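# Slide the folded letter fully into the envelope

## Task

Insert the folded letter completely inside the envelope. At the end the letter and the envelope's pocket must be smooth, and the envelope must lie flat on the table. Creasing or squeezing the letter flat along any new line, even for a moment, is a failure. Release the letter and move the grippers away afterwards. The result only counts if it stays in place without the robot holding it.

## Robot and tools

Robot: two arms, left_arm and right_arm. Each has six joints, listed from base to hand as waist, shoulder, elbow, wrist pitch, wrist yaw, wrist roll, and then a parallel gripper. Always use this joint order. The fingers point along the gripper's +z axis and close along its y axis. The reported gripper point sits between the pads, roughly 1 cm short of the fingertips.

Frame: all printed positions share one scene frame. The origin is at table-top height, midway between the arms and a few centimetres (5 to 10) behind the near table edge. +x points out across the table, +z points up, and left_arm sits on the +y side. The arm names are not image sides. Printed hand positions can be off, more so when an arm is stretched far.

execute_actions(actions): a list of actions. Each action is a table of up to 15 rows, one row per 1/30 s control step. A shorter table repeats its final row until the action's 15 steps are over. Every row holds 14 numbers, covering both arms even if one is idle: left_arm's six joint targets and its opening, then right_arm's six and its opening. Joint numbers are absolute target angles in radians, the same kind as the Joint positions line. Opening runs from -1 (closed) to +1 (fully open) and is also absolute. An empty list only returns the current state and images.

Stated joint ranges in radians: waist -2.618 to 3.054, shoulder 0.000 to 3.142, elbow 0.000 to 3.142, wrist pitch -1.571 to 1.571, wrist yaw -1.571 to 1.571, wrist roll -2.094 to 2.094. A true end can differ by up to 0.036. A call is rejected if a target is more than 0.036 beyond a stated end and also further out than that joint's last reported angle. Targets past the true end are clipped to it, and the result may then show "joint sent to its limit". If that line is missing, the joint may still be unable to go further.

Motion caps: at each step the target passed to a joint stays within a fixed distance of its measured angle. That distance is 0.202 for the waist, 0.258 for the shoulder, 0.238 for the elbow, 0.573 for wrist pitch and 0.522 for wrist yaw and roll. If the targets would put a gripper more than 70 mm from where it now is, all of that arm's targets are pulled back proportionally. Large changes therefore need several actions. "Joint targets" shows what the joints are currently being driven to. To keep a joint still, resend that value. "joint command not followed" means a clearance check changed or blocked some joint targets. The rest of the row still ran.

move(target, speed, blocking): target is one 14-number row as above, made of absolute angles and openings. Every joint of both arms moves in step from its present angle toward the target, so grippers usually follow curves. speed (0.01 to 2 rad/s, default 0.5) is the peak rate of the joint that has the farthest to go. A move lasts 0.5 to 10 s and stops short if it would need longer. Openings are sent at the start. A move does not slow for obstacles or for the other arm. Faster contact hits harder, and aiming further past a contact pushes harder. The result adds a "move:" line with how it ended (done, off_target, moving, held, fault), the checks field (limits=held or limits=none), and the joint farthest from its target on each arm. With blocking=false you get control back after 0.5 s. Other moves and actions are refused until a result shows the move ended, so use wait or stop first.

wait(seconds): 0 to 10 s. Arms keep their last command, and a running move continues. It returns early when the move finishes.

stop(): brakes a running move. The arm needs some distance to stop, more when fast. The fingers continue.

zoom_image(camera, region): a closer look at part of the latest image. camera is one of cam_high, cam_low, cam_left_wrist, cam_right_wrist, each 896x504. region is [x0, y0, x1, y1] in pixels from the top-left corner, no more than 504 by 504.

finished_scene(scene): ends the current scene (give its number) and reports whether the task succeeded. It is final. Replying without a tool call also ends things.

Results: the state line gives each gripper's end_effector_position (m) and end_effector_quat_wxyz. Joint positions and velocities have one block per arm in joint order (rad, rad/s), followed by the pad gap (m; 0.094 when fully open). grip_measured is the measured opening on the command scale, possibly off by about 1 mm. To hold something, command an opening below grip_measured: about 0.03 under for a firm grip, less for a lighter one. Thin items (under about 2 mm) get less force, and first contact can spike. Joint torques are total drive output, with per-unit offset, scale and noise, so they are not a clean contact signal.

Heat: holding loads warms motors. MOTOR HOT appears from 75 °C. At 90 °C that arm halts for 10 s. At 100 °C it goes limp and drops. These show as OVER-TEMPERATURE FAULT lines.

Avoid: pinching the letter hard enough to crease it, dropping it, slamming into the table or envelope, and pushing hard. Keep the arms from colliding, since this can end the scene. Stay off the bar under the bases and the plate behind it, which can rise about 3 cm above the table. Leave the envelope flat, then open and withdraw both grippers.

Each tool is called after "Emit:" as name(argument=value, ...) on one line, values as JSON.

## Session

Emit:
execute_actions(actions=[])

Scene clock: 0.00 s.
left_arm: end_effector_position=(+0.3842, +0.3183, +0.4036) grip_measured=+1.000 end_effector_quat_wxyz=(+0.706, -0.001, +0.708, +0.002) | right_arm: end_effector_position=(+0.3864, -0.3458, +0.3999) grip_measured=+1.000 end_effector_quat_wxyz=(+0.706, +0.020, +0.708, +0.004)
Joint names: [waist, shoulder, elbow, wrist pitch, wrist yaw, wrist roll]
Joint positions: left_arm=[0.014 1.061 1.059 0.014 0.015 0.009 0.094] | right_arm=[ 0.006  1.056  1.064  0.008  0.004 -0.001  0.094]
Joint velocities: left_arm=[-0.007 -0.022 -0.017 -0.037 -0.022 -0.007  0.   ] | right_arm=[ 0.012  0.002  0.002  0.051 -0.051  0.007  0.   ]
Joint torques (N m, as the arm reports them, + toward a larger angle): no reading
Motor temperatures (°C, as the motors report them): left_arm=[24 24 23 25 27 25] | right_arm=[23 24 23 23 26 23]
Joint targets: left_arm=[0.014 1.050 1.067 0.012 0.016 0.009] | right_arm=[0.008 1.047 1.070 -0.001 0.001 -0.001]

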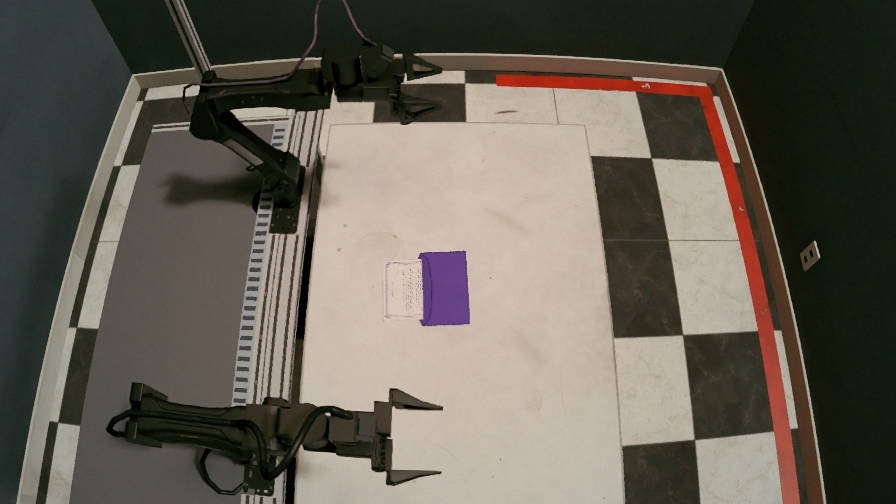

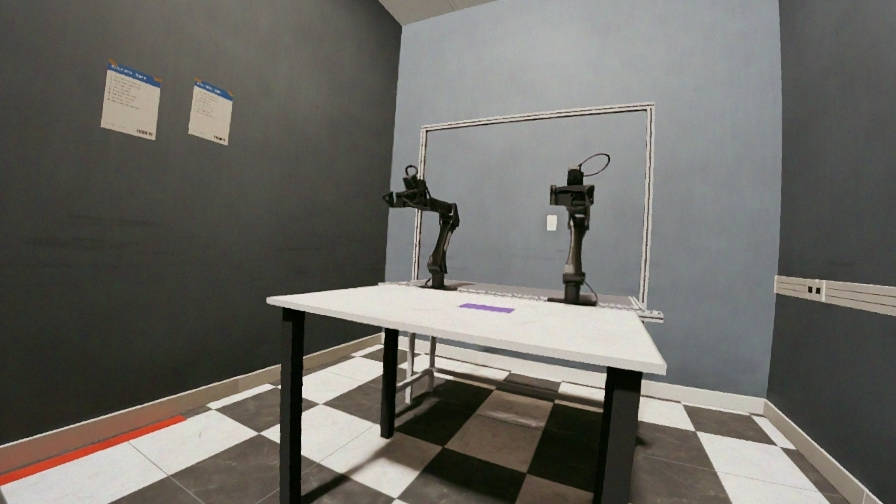

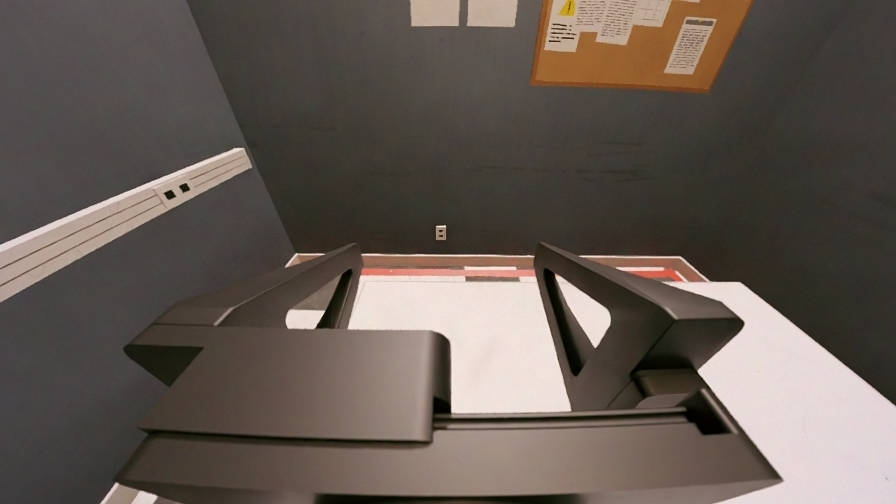

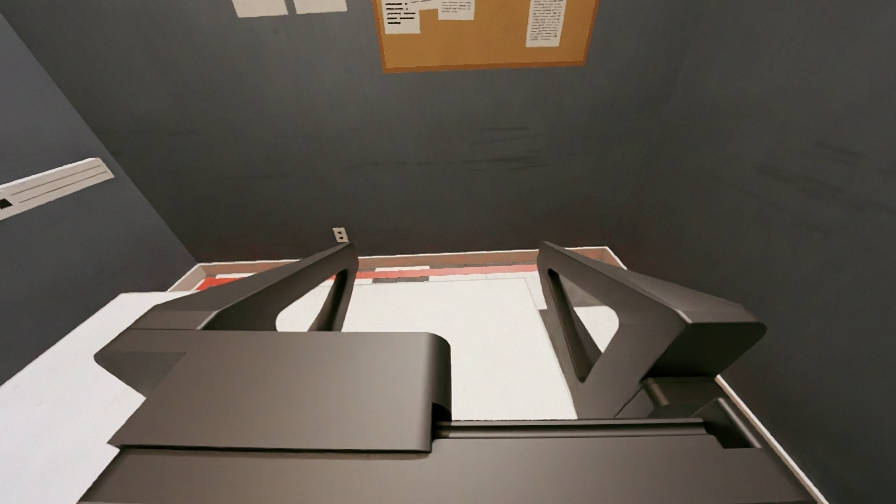

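Emit:
zoom_image(camera="cam_high", region=[360, 230, 500, 340])

Emit:
zoom_image(camera="cam_low", region=[420, 280, 560, 330])

Region (360, 230, 500, 340) of cam_high's 896x504 image, scaled by 3.600, with more detail than that image has; it fills the top 396 rows of this view, and the rest is white.

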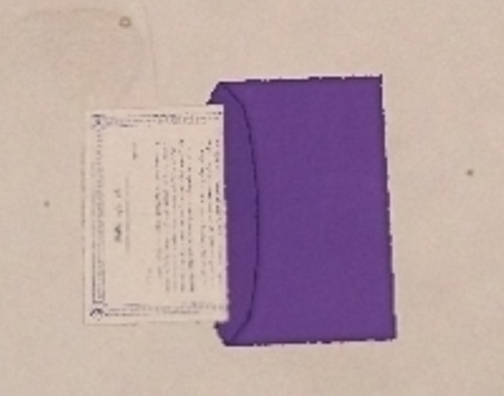

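Region (420, 280, 560, 330) of cam_low's 896x504 image, scaled by 3.600, with more detail than that image has; it fills the top 180 rows of this view, and the rest is white.

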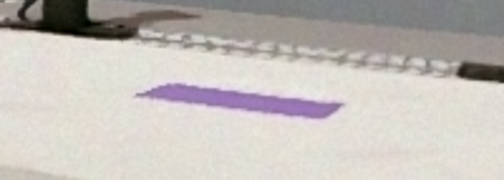

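Emit:
move(target=[-0.5,1.6,1.067,-0.8,0,0,-1,0.5,1.6,1.3,-0.8,0,0,-1], speed=0.8)

Scene clock: 16.67 s.
left_arm: end_effector_position=(+0.2849, +0.1548, +0.0627) grip_measured=-0.980 end_effector_quat_wxyz=(+0.114, +0.244, +0.962, -0.038) | right_arm: end_effector_position=(+0.3436, -0.1557, +0.1273) grip_measured=-0.986 end_effector_quat_wxyz=(+0.212, -0.220, +0.950, +0.068)
Joint names: [waist, shoulder, elbow, wrist pitch, wrist yaw, wrist roll]
Joint positions: left_arm=[-0.495  1.595  1.059 -0.786  0.006  0.007  0.001] | right_arm=[ 0.49   1.599  1.265 -0.787  0.004 -0.001  0.001]
Joint velocities: left_arm=[ 0.007 -0.002  0.007 -0.095 -0.007  0.022  0.001] | right_arm=[ 0.012 -0.002  0.002 -0.095 -0.007  0.037 -0.002]
Joint torques (N m, as the arm reports them, + toward a larger angle): left_arm=[-0.44 -5.75  6.21  0.71 -0.08 -0.07] | right_arm=[ 0.76 -8.25  9.12  0.78 -0.07  0.01]
Motor temperatures (°C, as the motors report them): left_arm=[24 25 26 28 27 25] | right_arm=[23 25 27 26 26 23]
Joint targets: left_arm=[-0.500 1.600 1.067 -0.800 0.000 -0.000] | right_arm=[0.500 1.600 1.300 -0.800 0.000 0.000]
move: off_target (right_arm); limits=none; left_arm: farthest joint: the wrist pitch, 0.014 radians from its target (0.814 radians at the start); right_arm: farthest joint: the elbow, 0.035 radians from its target (0.236 radians at the start)

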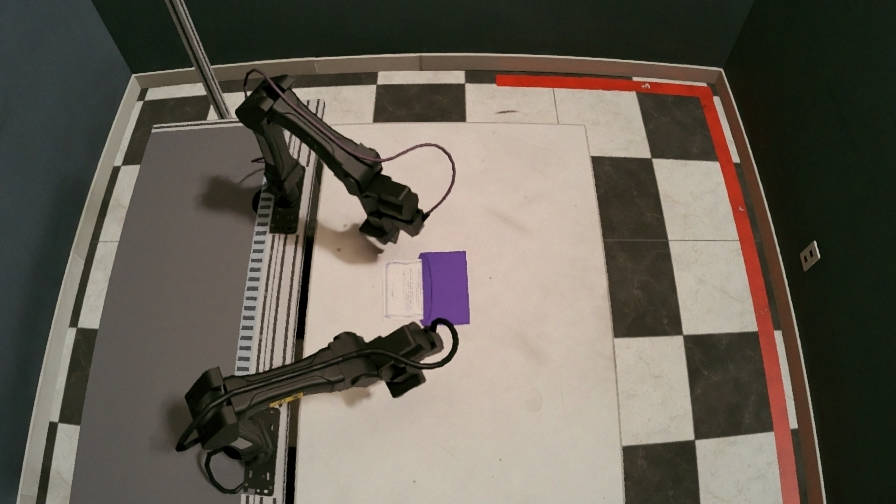

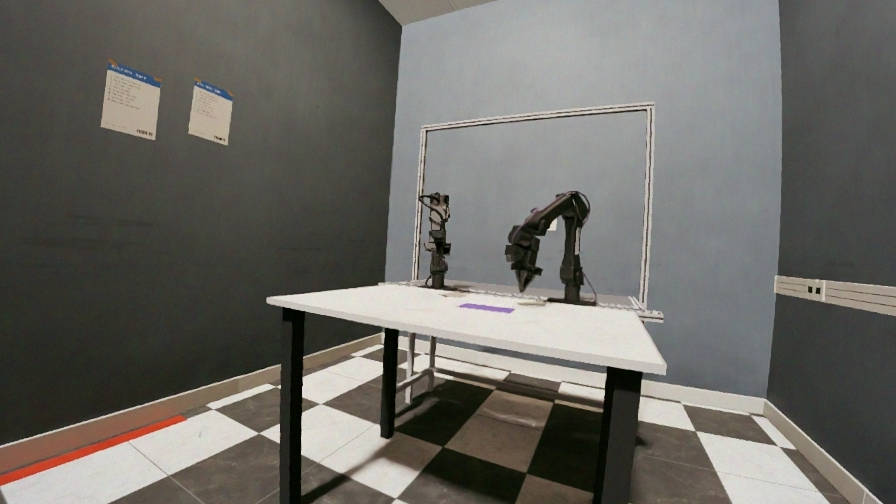

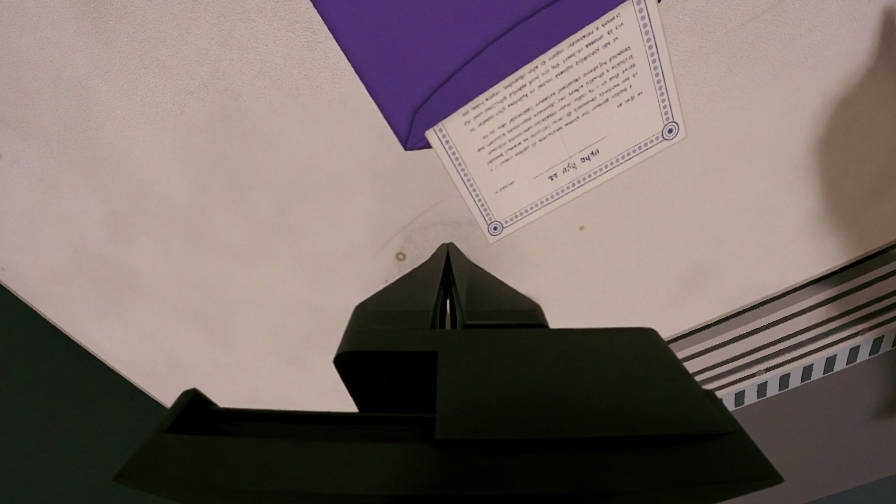

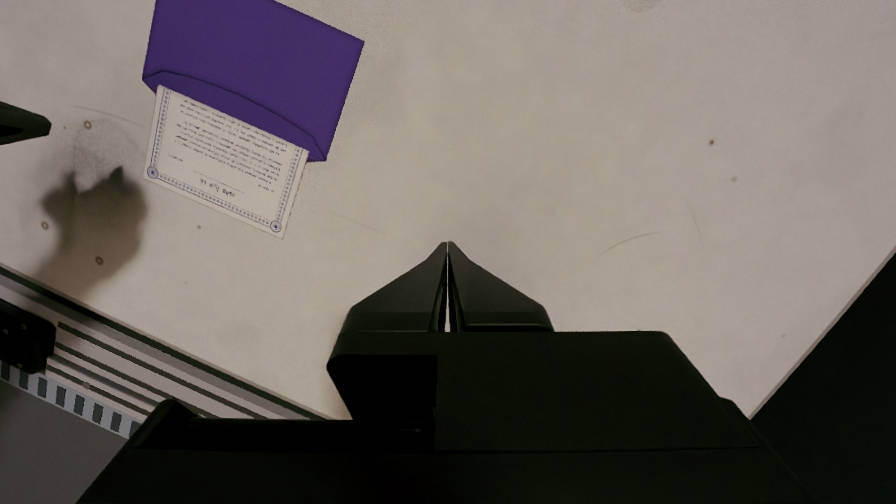

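Emit:
move(target=[-0.71,1.835,1.33,-0.78,0,-0.7,0.2,0.3,1.6,1.3,-0.8,0,0,-1])

Scene clock: 41.60 s.
left_arm: end_effector_position=(+0.2966, +0.0566, +0.0618) grip_measured=+0.198 end_effector_quat_wxyz=(+0.094, +0.001, +0.991, -0.092) | right_arm: end_effector_position=(+0.3694, -0.2218, +0.1245) grip_measured=-0.986 end_effector_quat_wxyz=(+0.214, -0.133, +0.967, +0.047)
Joint names: [waist, shoulder, elbow, wrist pitch, wrist yaw, wrist roll]
Joint positions: left_arm=[-0.703  1.819  1.305 -0.786  0.006 -0.693  0.056] | right_arm=[ 0.306  1.599  1.265 -0.787  0.004 -0.001  0.001]
Joint velocities: left_arm=[ 0.007 -0.007  0.017 -0.081 -0.037  0.007 -0.   ] | right_arm=[-0.012 -0.002 -0.027 -0.007 -0.022 -0.022 -0.   ]
Joint torques (N m, as the arm reports them, + toward a larger angle): left_arm=[-0.68 -6.98  7.56  0.96 -0.08 -0.04] | right_arm=[-0.43 -8.22  9.11  0.77 -0.07  0.01]
Motor temperatures (°C, as the motors report them): left_arm=[24 27 27 27 27 25] | right_arm=[23 27 29 25 26 23]
Joint targets: left_arm=[-0.710 1.835 1.330 -0.780 0.000 -0.700] | right_arm=[0.300 1.600 1.300 -0.800 -0.000 -0.000]
move: off_target (left_arm, right_arm); limits=none; left_arm: farthest joint: the elbow, 0.025 radians from its target (0.271 radians at the start); right_arm: farthest joint: the elbow, 0.035 radians from its target (0.035 radians at the start)

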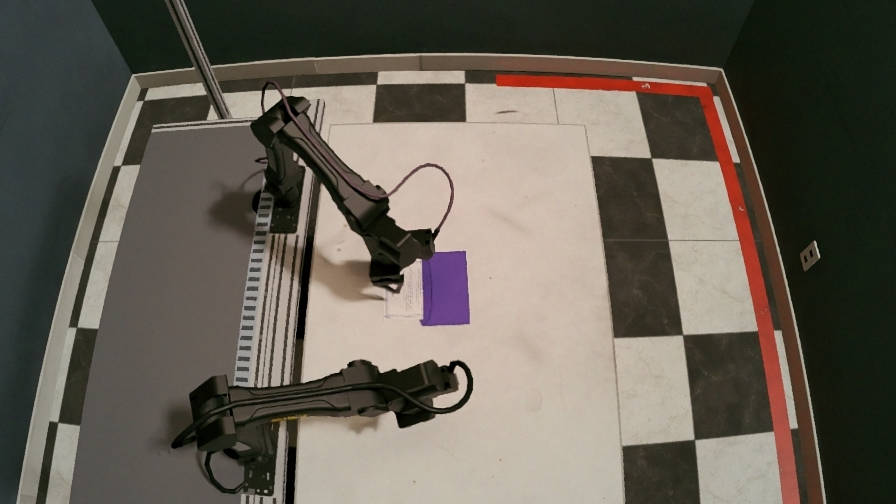

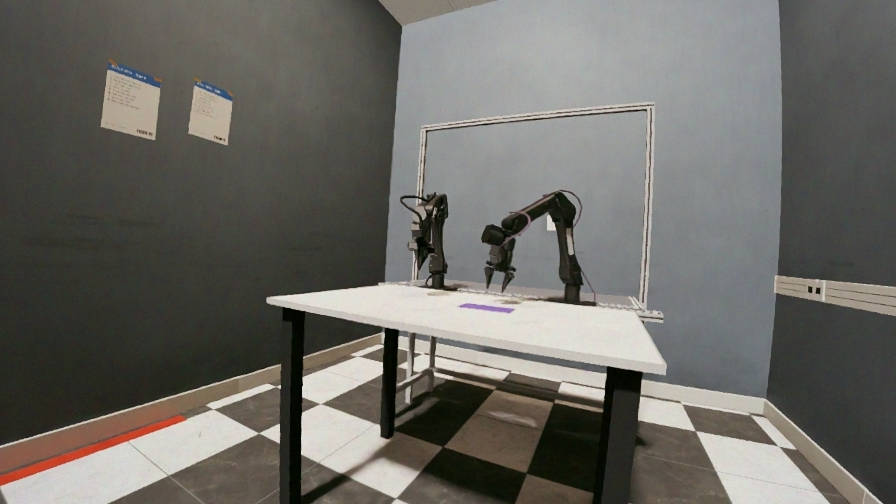

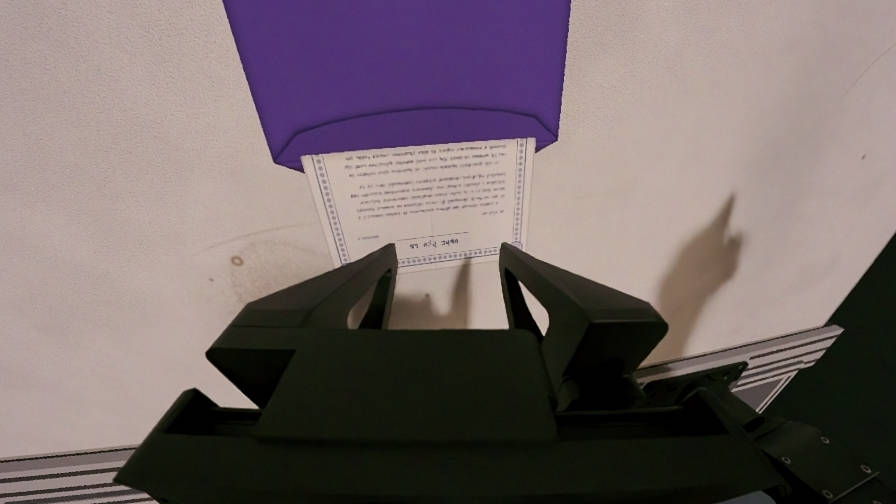

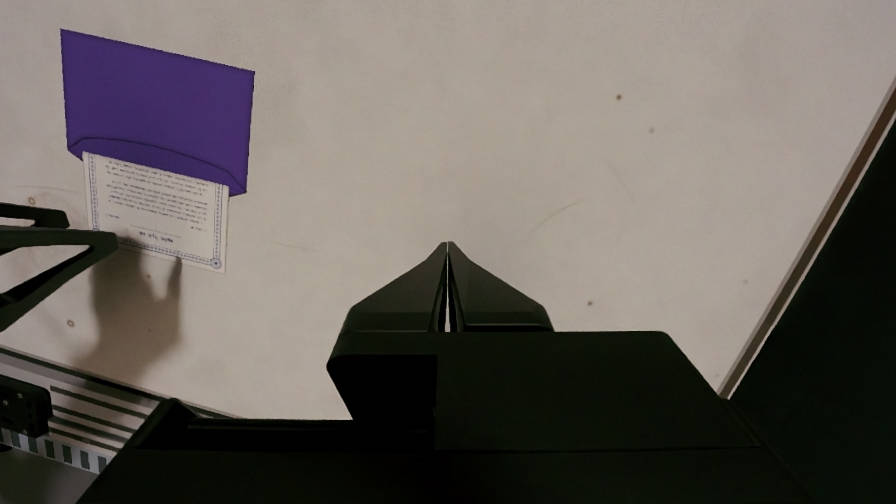

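Emit:
move(target=[-0.70,2.045,1.555,-1.06,0,-0.72,0.2,0.61,2.33,2.03,-0.864,0,0,-1])

Scene clock: 61.37 s.
left_arm: end_effector_position=(+0.2911, +0.0607, +0.0373) grip_measured=+0.198 end_effector_quat_wxyz=(+0.001, -0.008, +1.000, -0.015) | right_arm: end_effector_position=(+0.4553, -0.0298, +0.0530) grip_measured=-0.986 end_effector_quat_wxyz=(+0.182, -0.274, +0.942, +0.072)
Joint names: [waist, shoulder, elbow, wrist pitch, wrist yaw, wrist roll]
Joint positions: left_arm=[-0.703  2.029  1.529 -1.044  0.006 -0.712  0.056] | right_arm=[ 0.599  2.327  1.997 -0.853  0.004 -0.001  0.001]
Joint velocities: left_arm=[ 0.007 -0.007 -0.002 -0.007  0.022 -0.022  0.   ] | right_arm=[-0.012  0.002 -0.012  0.007  0.022 -0.007  0.   ]
Joint torques (N m, as the arm reports them, + toward a larger angle): left_arm=[ 0.25 -8.26  7.25  0.21 -0.09 -0.07] | right_arm=[  0.72 -15.62   8.8    0.68  -0.07   0.01]
Motor temperatures (°C, as the motors report them): left_arm=[24 28 29 27 27 25] | right_arm=[23 29 30 25 26 23]
Joint targets: left_arm=[-0.700 2.045 1.555 -1.060 0.000 -0.720] | right_arm=[0.610 2.330 2.030 -0.864 -0.000 -0.000]
move: off_target (left_arm, right_arm); limits=none; left_arm: farthest joint: the elbow, 0.026 radians from its target (0.250 radians at the start); right_arm: farthest joint: the elbow, 0.033 radians from its target (0.765 radians at the start)

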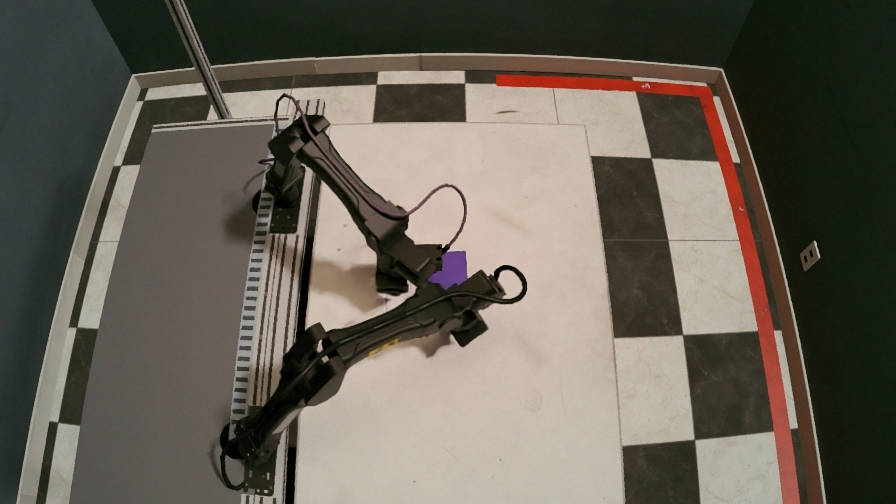

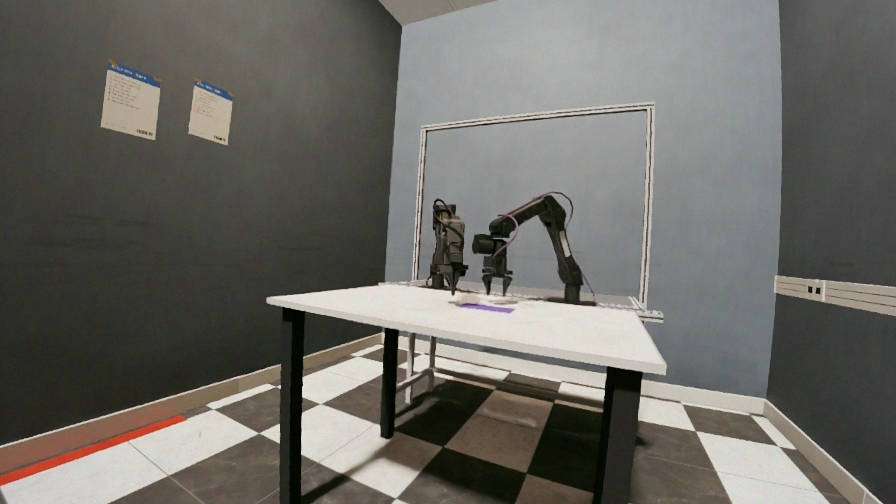

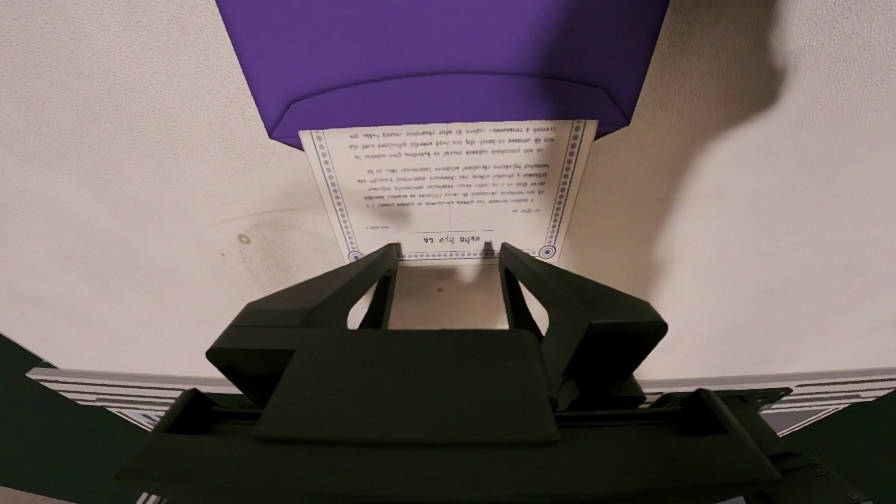

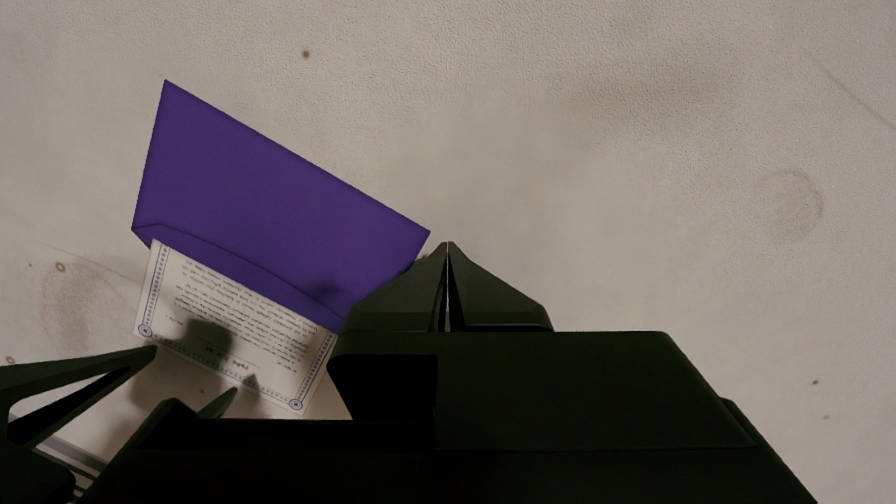

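Emit:
move(target=[-0.70,2.06,1.565,-1.06,0,-0.72,0.2,0.645,2.224,1.645,-0.286,0,1.57,-1], speed=0.7)

Scene clock: 73.63 s.
left_arm: end_effector_position=(+0.2923, +0.0597, +0.0348) grip_measured=+0.198 end_effector_quat_wxyz=(-0.001, -0.008, +1.000, -0.013) | right_arm: end_effector_position=(+0.4774, +0.0035, +0.0448) grip_measured=-0.986 end_effector_quat_wxyz=(+0.147, +0.442, +0.827, +0.313)
Joint names: [waist, shoulder, elbow, wrist pitch, wrist yaw, wrist roll]
Joint positions: left_arm=[-0.703  2.043  1.54  -1.047  0.006 -0.712  0.056] | right_arm=[ 0.626  2.248  1.663 -0.285  0.004  1.567  0.001]
Joint velocities: left_arm=[-0.002  0.012 -0.002 -0.051  0.007 -0.007 -0.001] | right_arm=[-0.027 -0.017  0.007  0.037 -0.022 -0.051  0.   ]
Joint torques (N m, as the arm reports them, + toward a larger angle): left_arm=[ 0.25 -8.36  7.12  0.23 -0.08 -0.07] | right_arm=[  1.3  -17.55   5.26   1.18  -0.07   0.06]
Motor temperatures (°C, as the motors report them): left_arm=[24 30 29 26 27 25] | right_arm=[23 35 30 25 26 23]
Joint targets: left_arm=[-0.700 2.060 1.565 -1.060 0.000 -0.720] | right_arm=[0.645 2.224 1.645 -0.286 0.000 1.570]
move: off_target (left_arm, right_arm); limits=none; left_arm: farthest joint: the elbow, 0.025 radians from its target (0.036 radians at the start); right_arm: farthest joint: the shoulder, 0.024 radians from its target (0.103 radians at the start)

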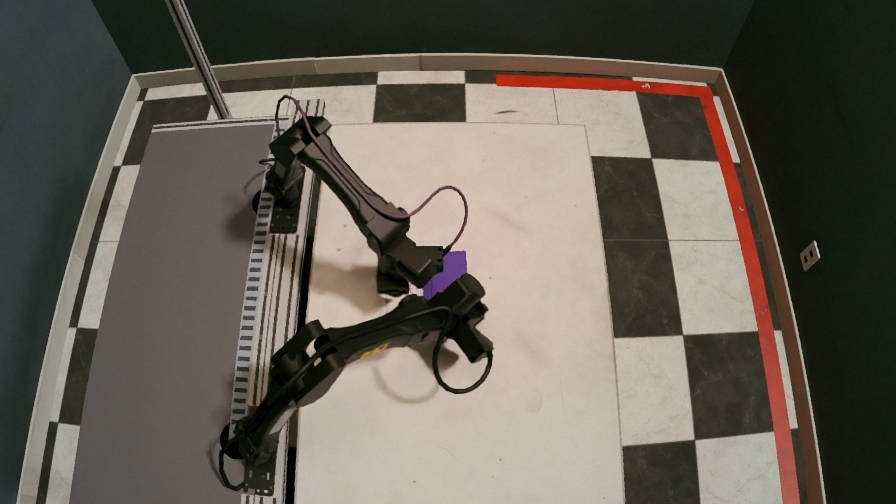

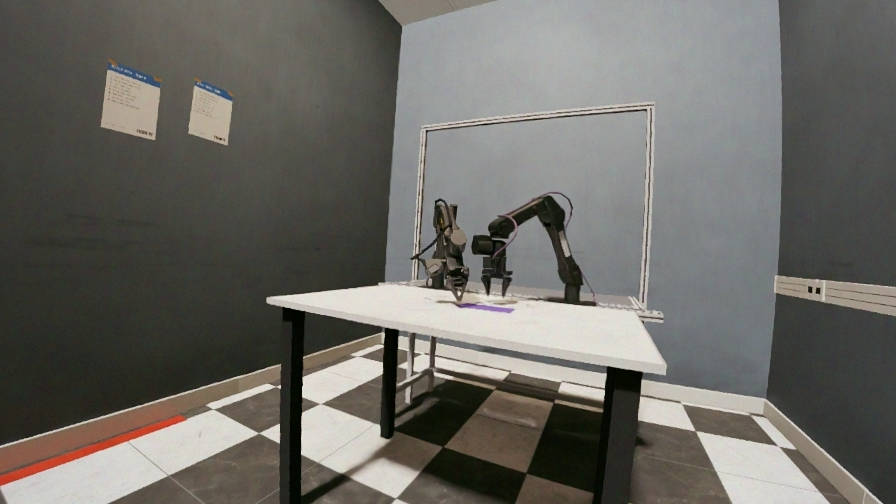

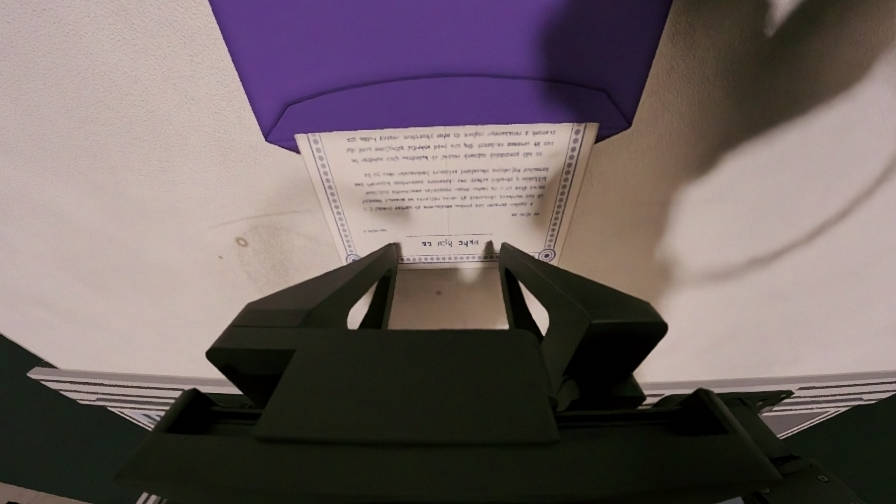

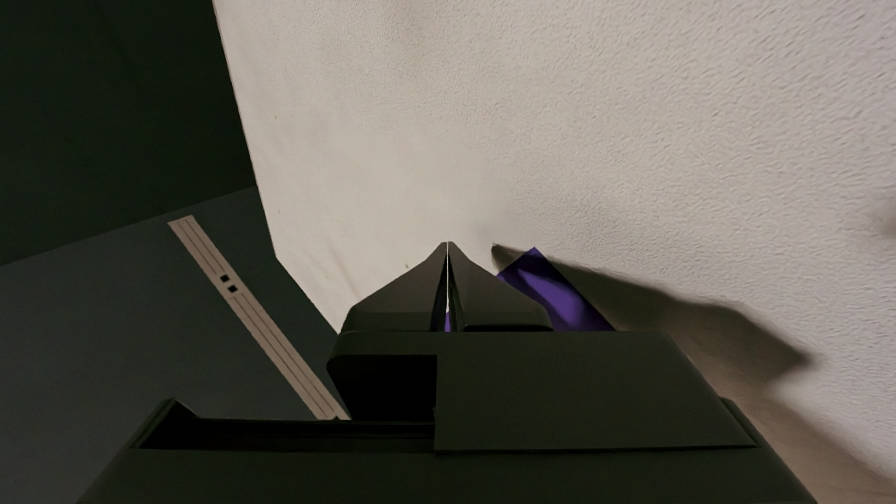

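Emit:
move(target=[-0.70,2.08,1.565,-1.06,0,-0.72,0.2,0.655,2.157,1.50,-0.24,0,1.57,-1], speed=0.2)

Scene clock: 82.13 s.
left_arm: end_effector_position=(+0.2906, +0.0609, +0.0263) grip_measured=+0.198 end_effector_quat_wxyz=(-0.010, -0.008, +1.000, -0.005) | right_arm: end_effector_position=(+0.4507, -0.0059, +0.0339) grip_measured=-0.986 end_effector_quat_wxyz=(+0.139, +0.439, +0.834, +0.302)
Joint names: [waist, shoulder, elbow, wrist pitch, wrist yaw, wrist roll]
Joint positions: left_arm=[-0.703  2.067  1.54  -1.047  0.006 -0.712  0.056] | right_arm=[ 0.638  2.178  1.519 -0.239  0.004  1.568  0.001]
Joint velocities: left_arm=[ 0.002 -0.017  0.002  0.022 -0.007  0.022  0.001] | right_arm=[-0.002 -0.002 -0.007 -0.022  0.022 -0.022 -0.   ]
Joint torques (N m, as the arm reports them, + toward a larger angle): left_arm=[ 0.24 -8.6   7.18  0.17 -0.08 -0.07] | right_arm=[  0.92 -16.41   5.09   1.18  -0.07   0.02]
Motor temperatures (°C, as the motors report them): left_arm=[24 30 29 26 27 25] | right_arm=[23 38 29 26 26 23]
Joint targets: left_arm=[-0.700 2.080 1.565 -1.060 -0.000 -0.720] | right_arm=[0.655 2.157 1.500 -0.240 0.000 1.570]
move: off_target (left_arm, right_arm); limits=none; left_arm: farthest joint: the elbow, 0.025 radians from its target (0.025 radians at the start); right_arm: farthest joint: the shoulder, 0.021 radians from its target (0.091 radians at the start)

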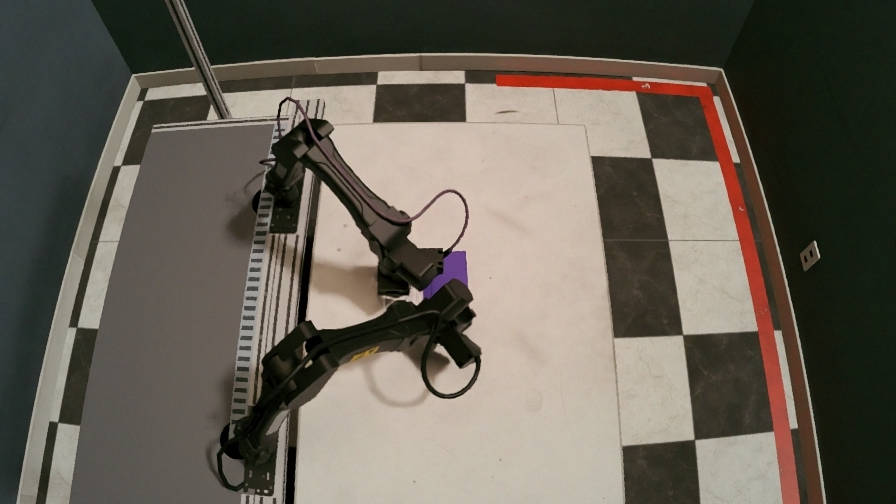

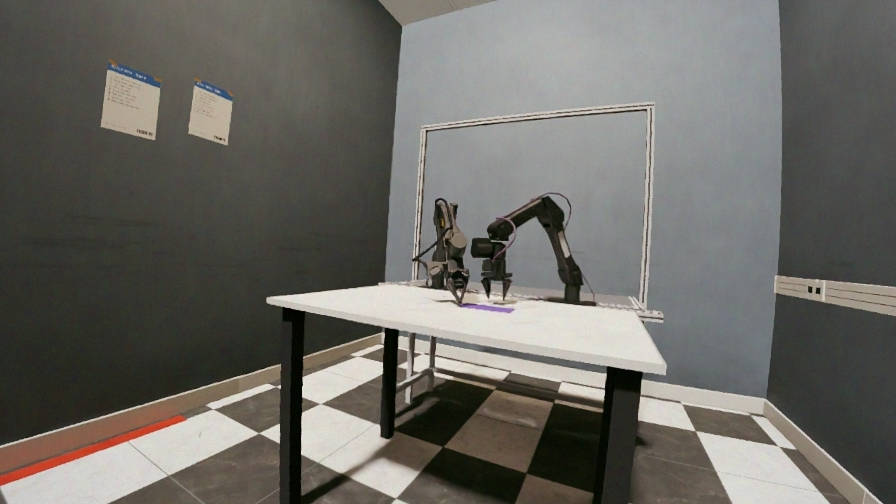

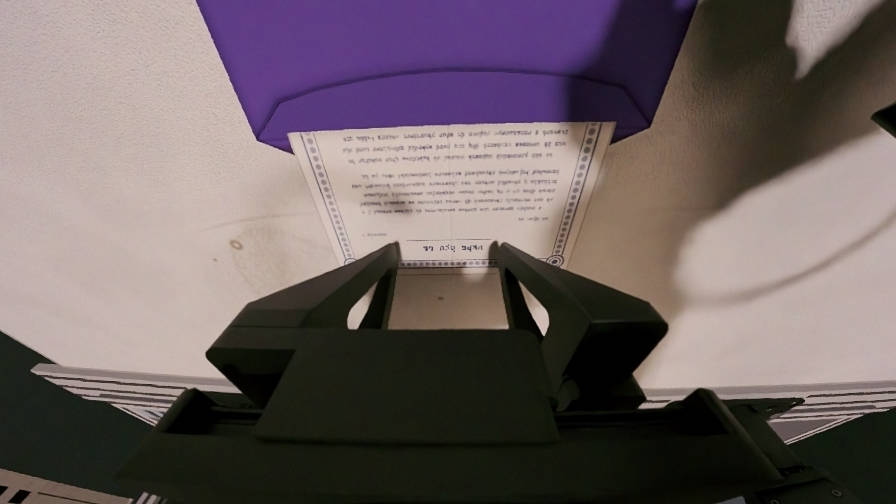

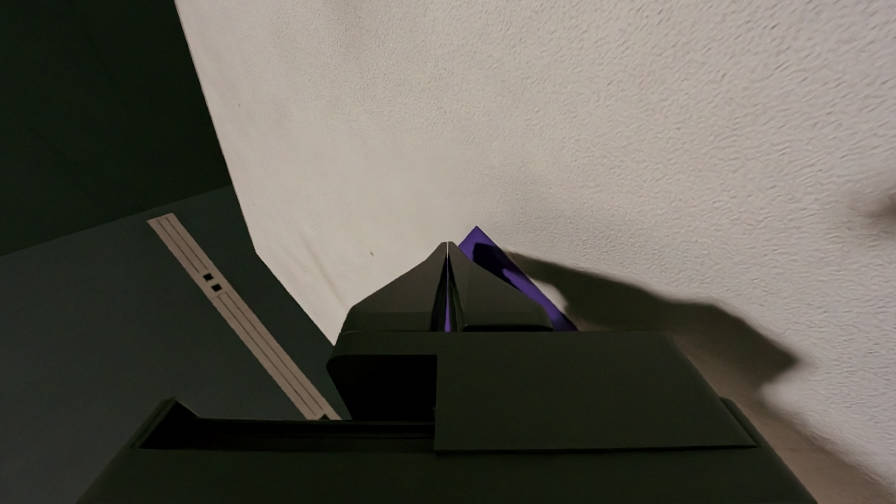

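Emit:
move(target=[-0.70,2.095,1.565,-1.06,0,-0.72,0.2,0.655,2.157,1.47,-0.24,0,1.57,-1], speed=0.05)

Emit:
zoom_image(camera="cam_low", region=[420, 260, 540, 325])

Scene clock: 88.23 s.
left_arm: end_effector_position=(+0.2906, +0.0609, +0.0263) grip_measured=+0.198 end_effector_quat_wxyz=(-0.010, -0.008, +1.000, -0.005) | right_arm: end_effector_position=(+0.4438, -0.0102, +0.0231) grip_measured=-0.986 end_effector_quat_wxyz=(+0.133, +0.441, +0.838, +0.292)
Joint names: [waist, shoulder, elbow, wrist pitch, wrist yaw, wrist roll]
Joint positions: left_arm=[-0.703  2.067  1.54  -1.047  0.006 -0.712  0.056] | right_arm=[ 0.638  2.178  1.488 -0.234  0.004  1.568  0.001]
Joint velocities: left_arm=[-0.007 -0.017 -0.007 -0.051 -0.022  0.037  0.   ] | right_arm=[ 0.017 -0.002 -0.017 -0.007 -0.007  0.022 -0.   ]
Joint torques (N m, as the arm reports them, + toward a larger angle): left_arm=[ 0.24 -7.7   7.1   0.18 -0.09 -0.07] | right_arm=[  1.15 -16.34   4.89   1.09  -0.07   0.02]
Motor temperatures (°C, as the motors report them): left_arm=[24 31 29 26 27 25] | right_arm=[23 39 28 26 26 23]
Joint targets: left_arm=[-0.700 2.095 1.565 -1.060 0.000 -0.720] | right_arm=[0.655 2.157 1.470 -0.240 -0.000 1.570]
move: off_target (left_arm, right_arm); limits=none; left_arm: farthest joint: the shoulder, 0.028 radians from its target (0.028 radians at the start); right_arm: farthest joint: the shoulder, 0.021 radians from its target (0.021 radians at the start)

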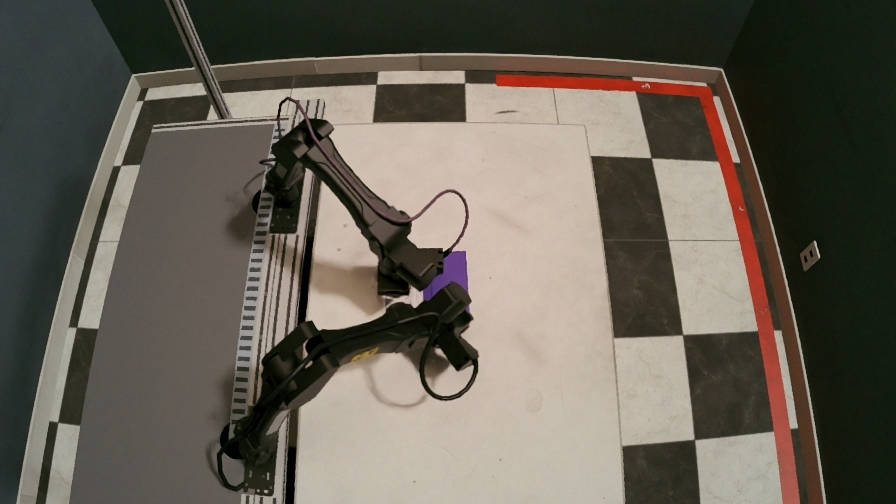

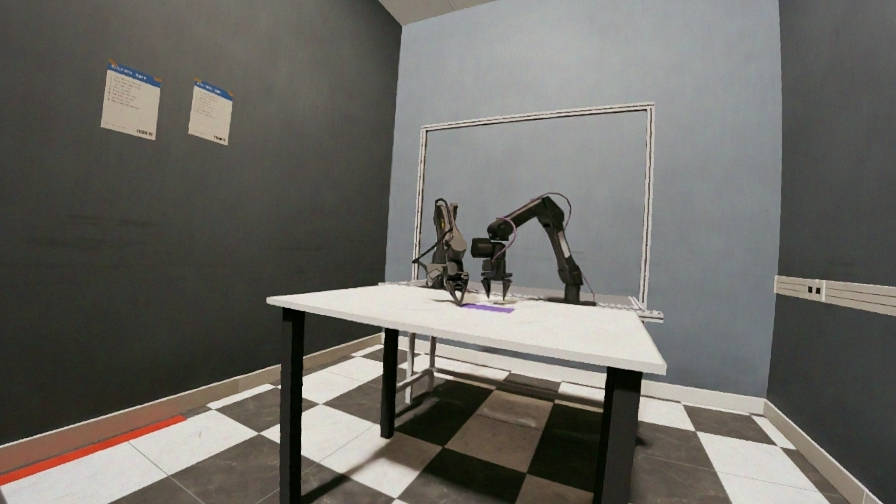

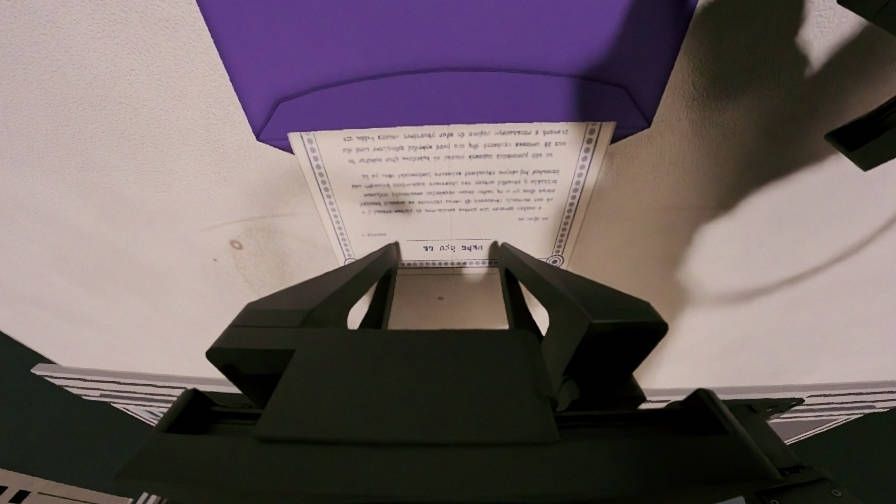

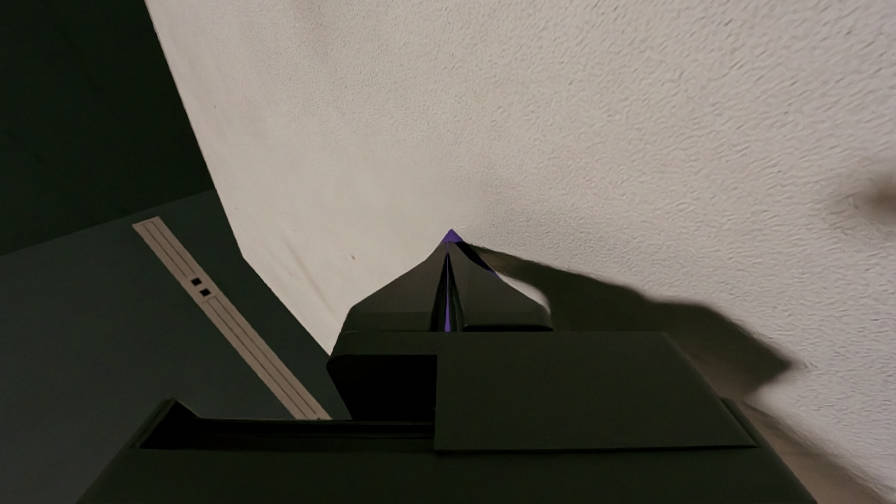

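Region (420, 260, 540, 325) of cam_low's 896x504 image, scaled by 4.200, with more detail than that image has; it fills the top 273 rows of this view, and the rest is white.

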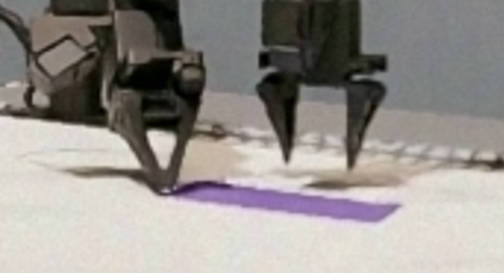

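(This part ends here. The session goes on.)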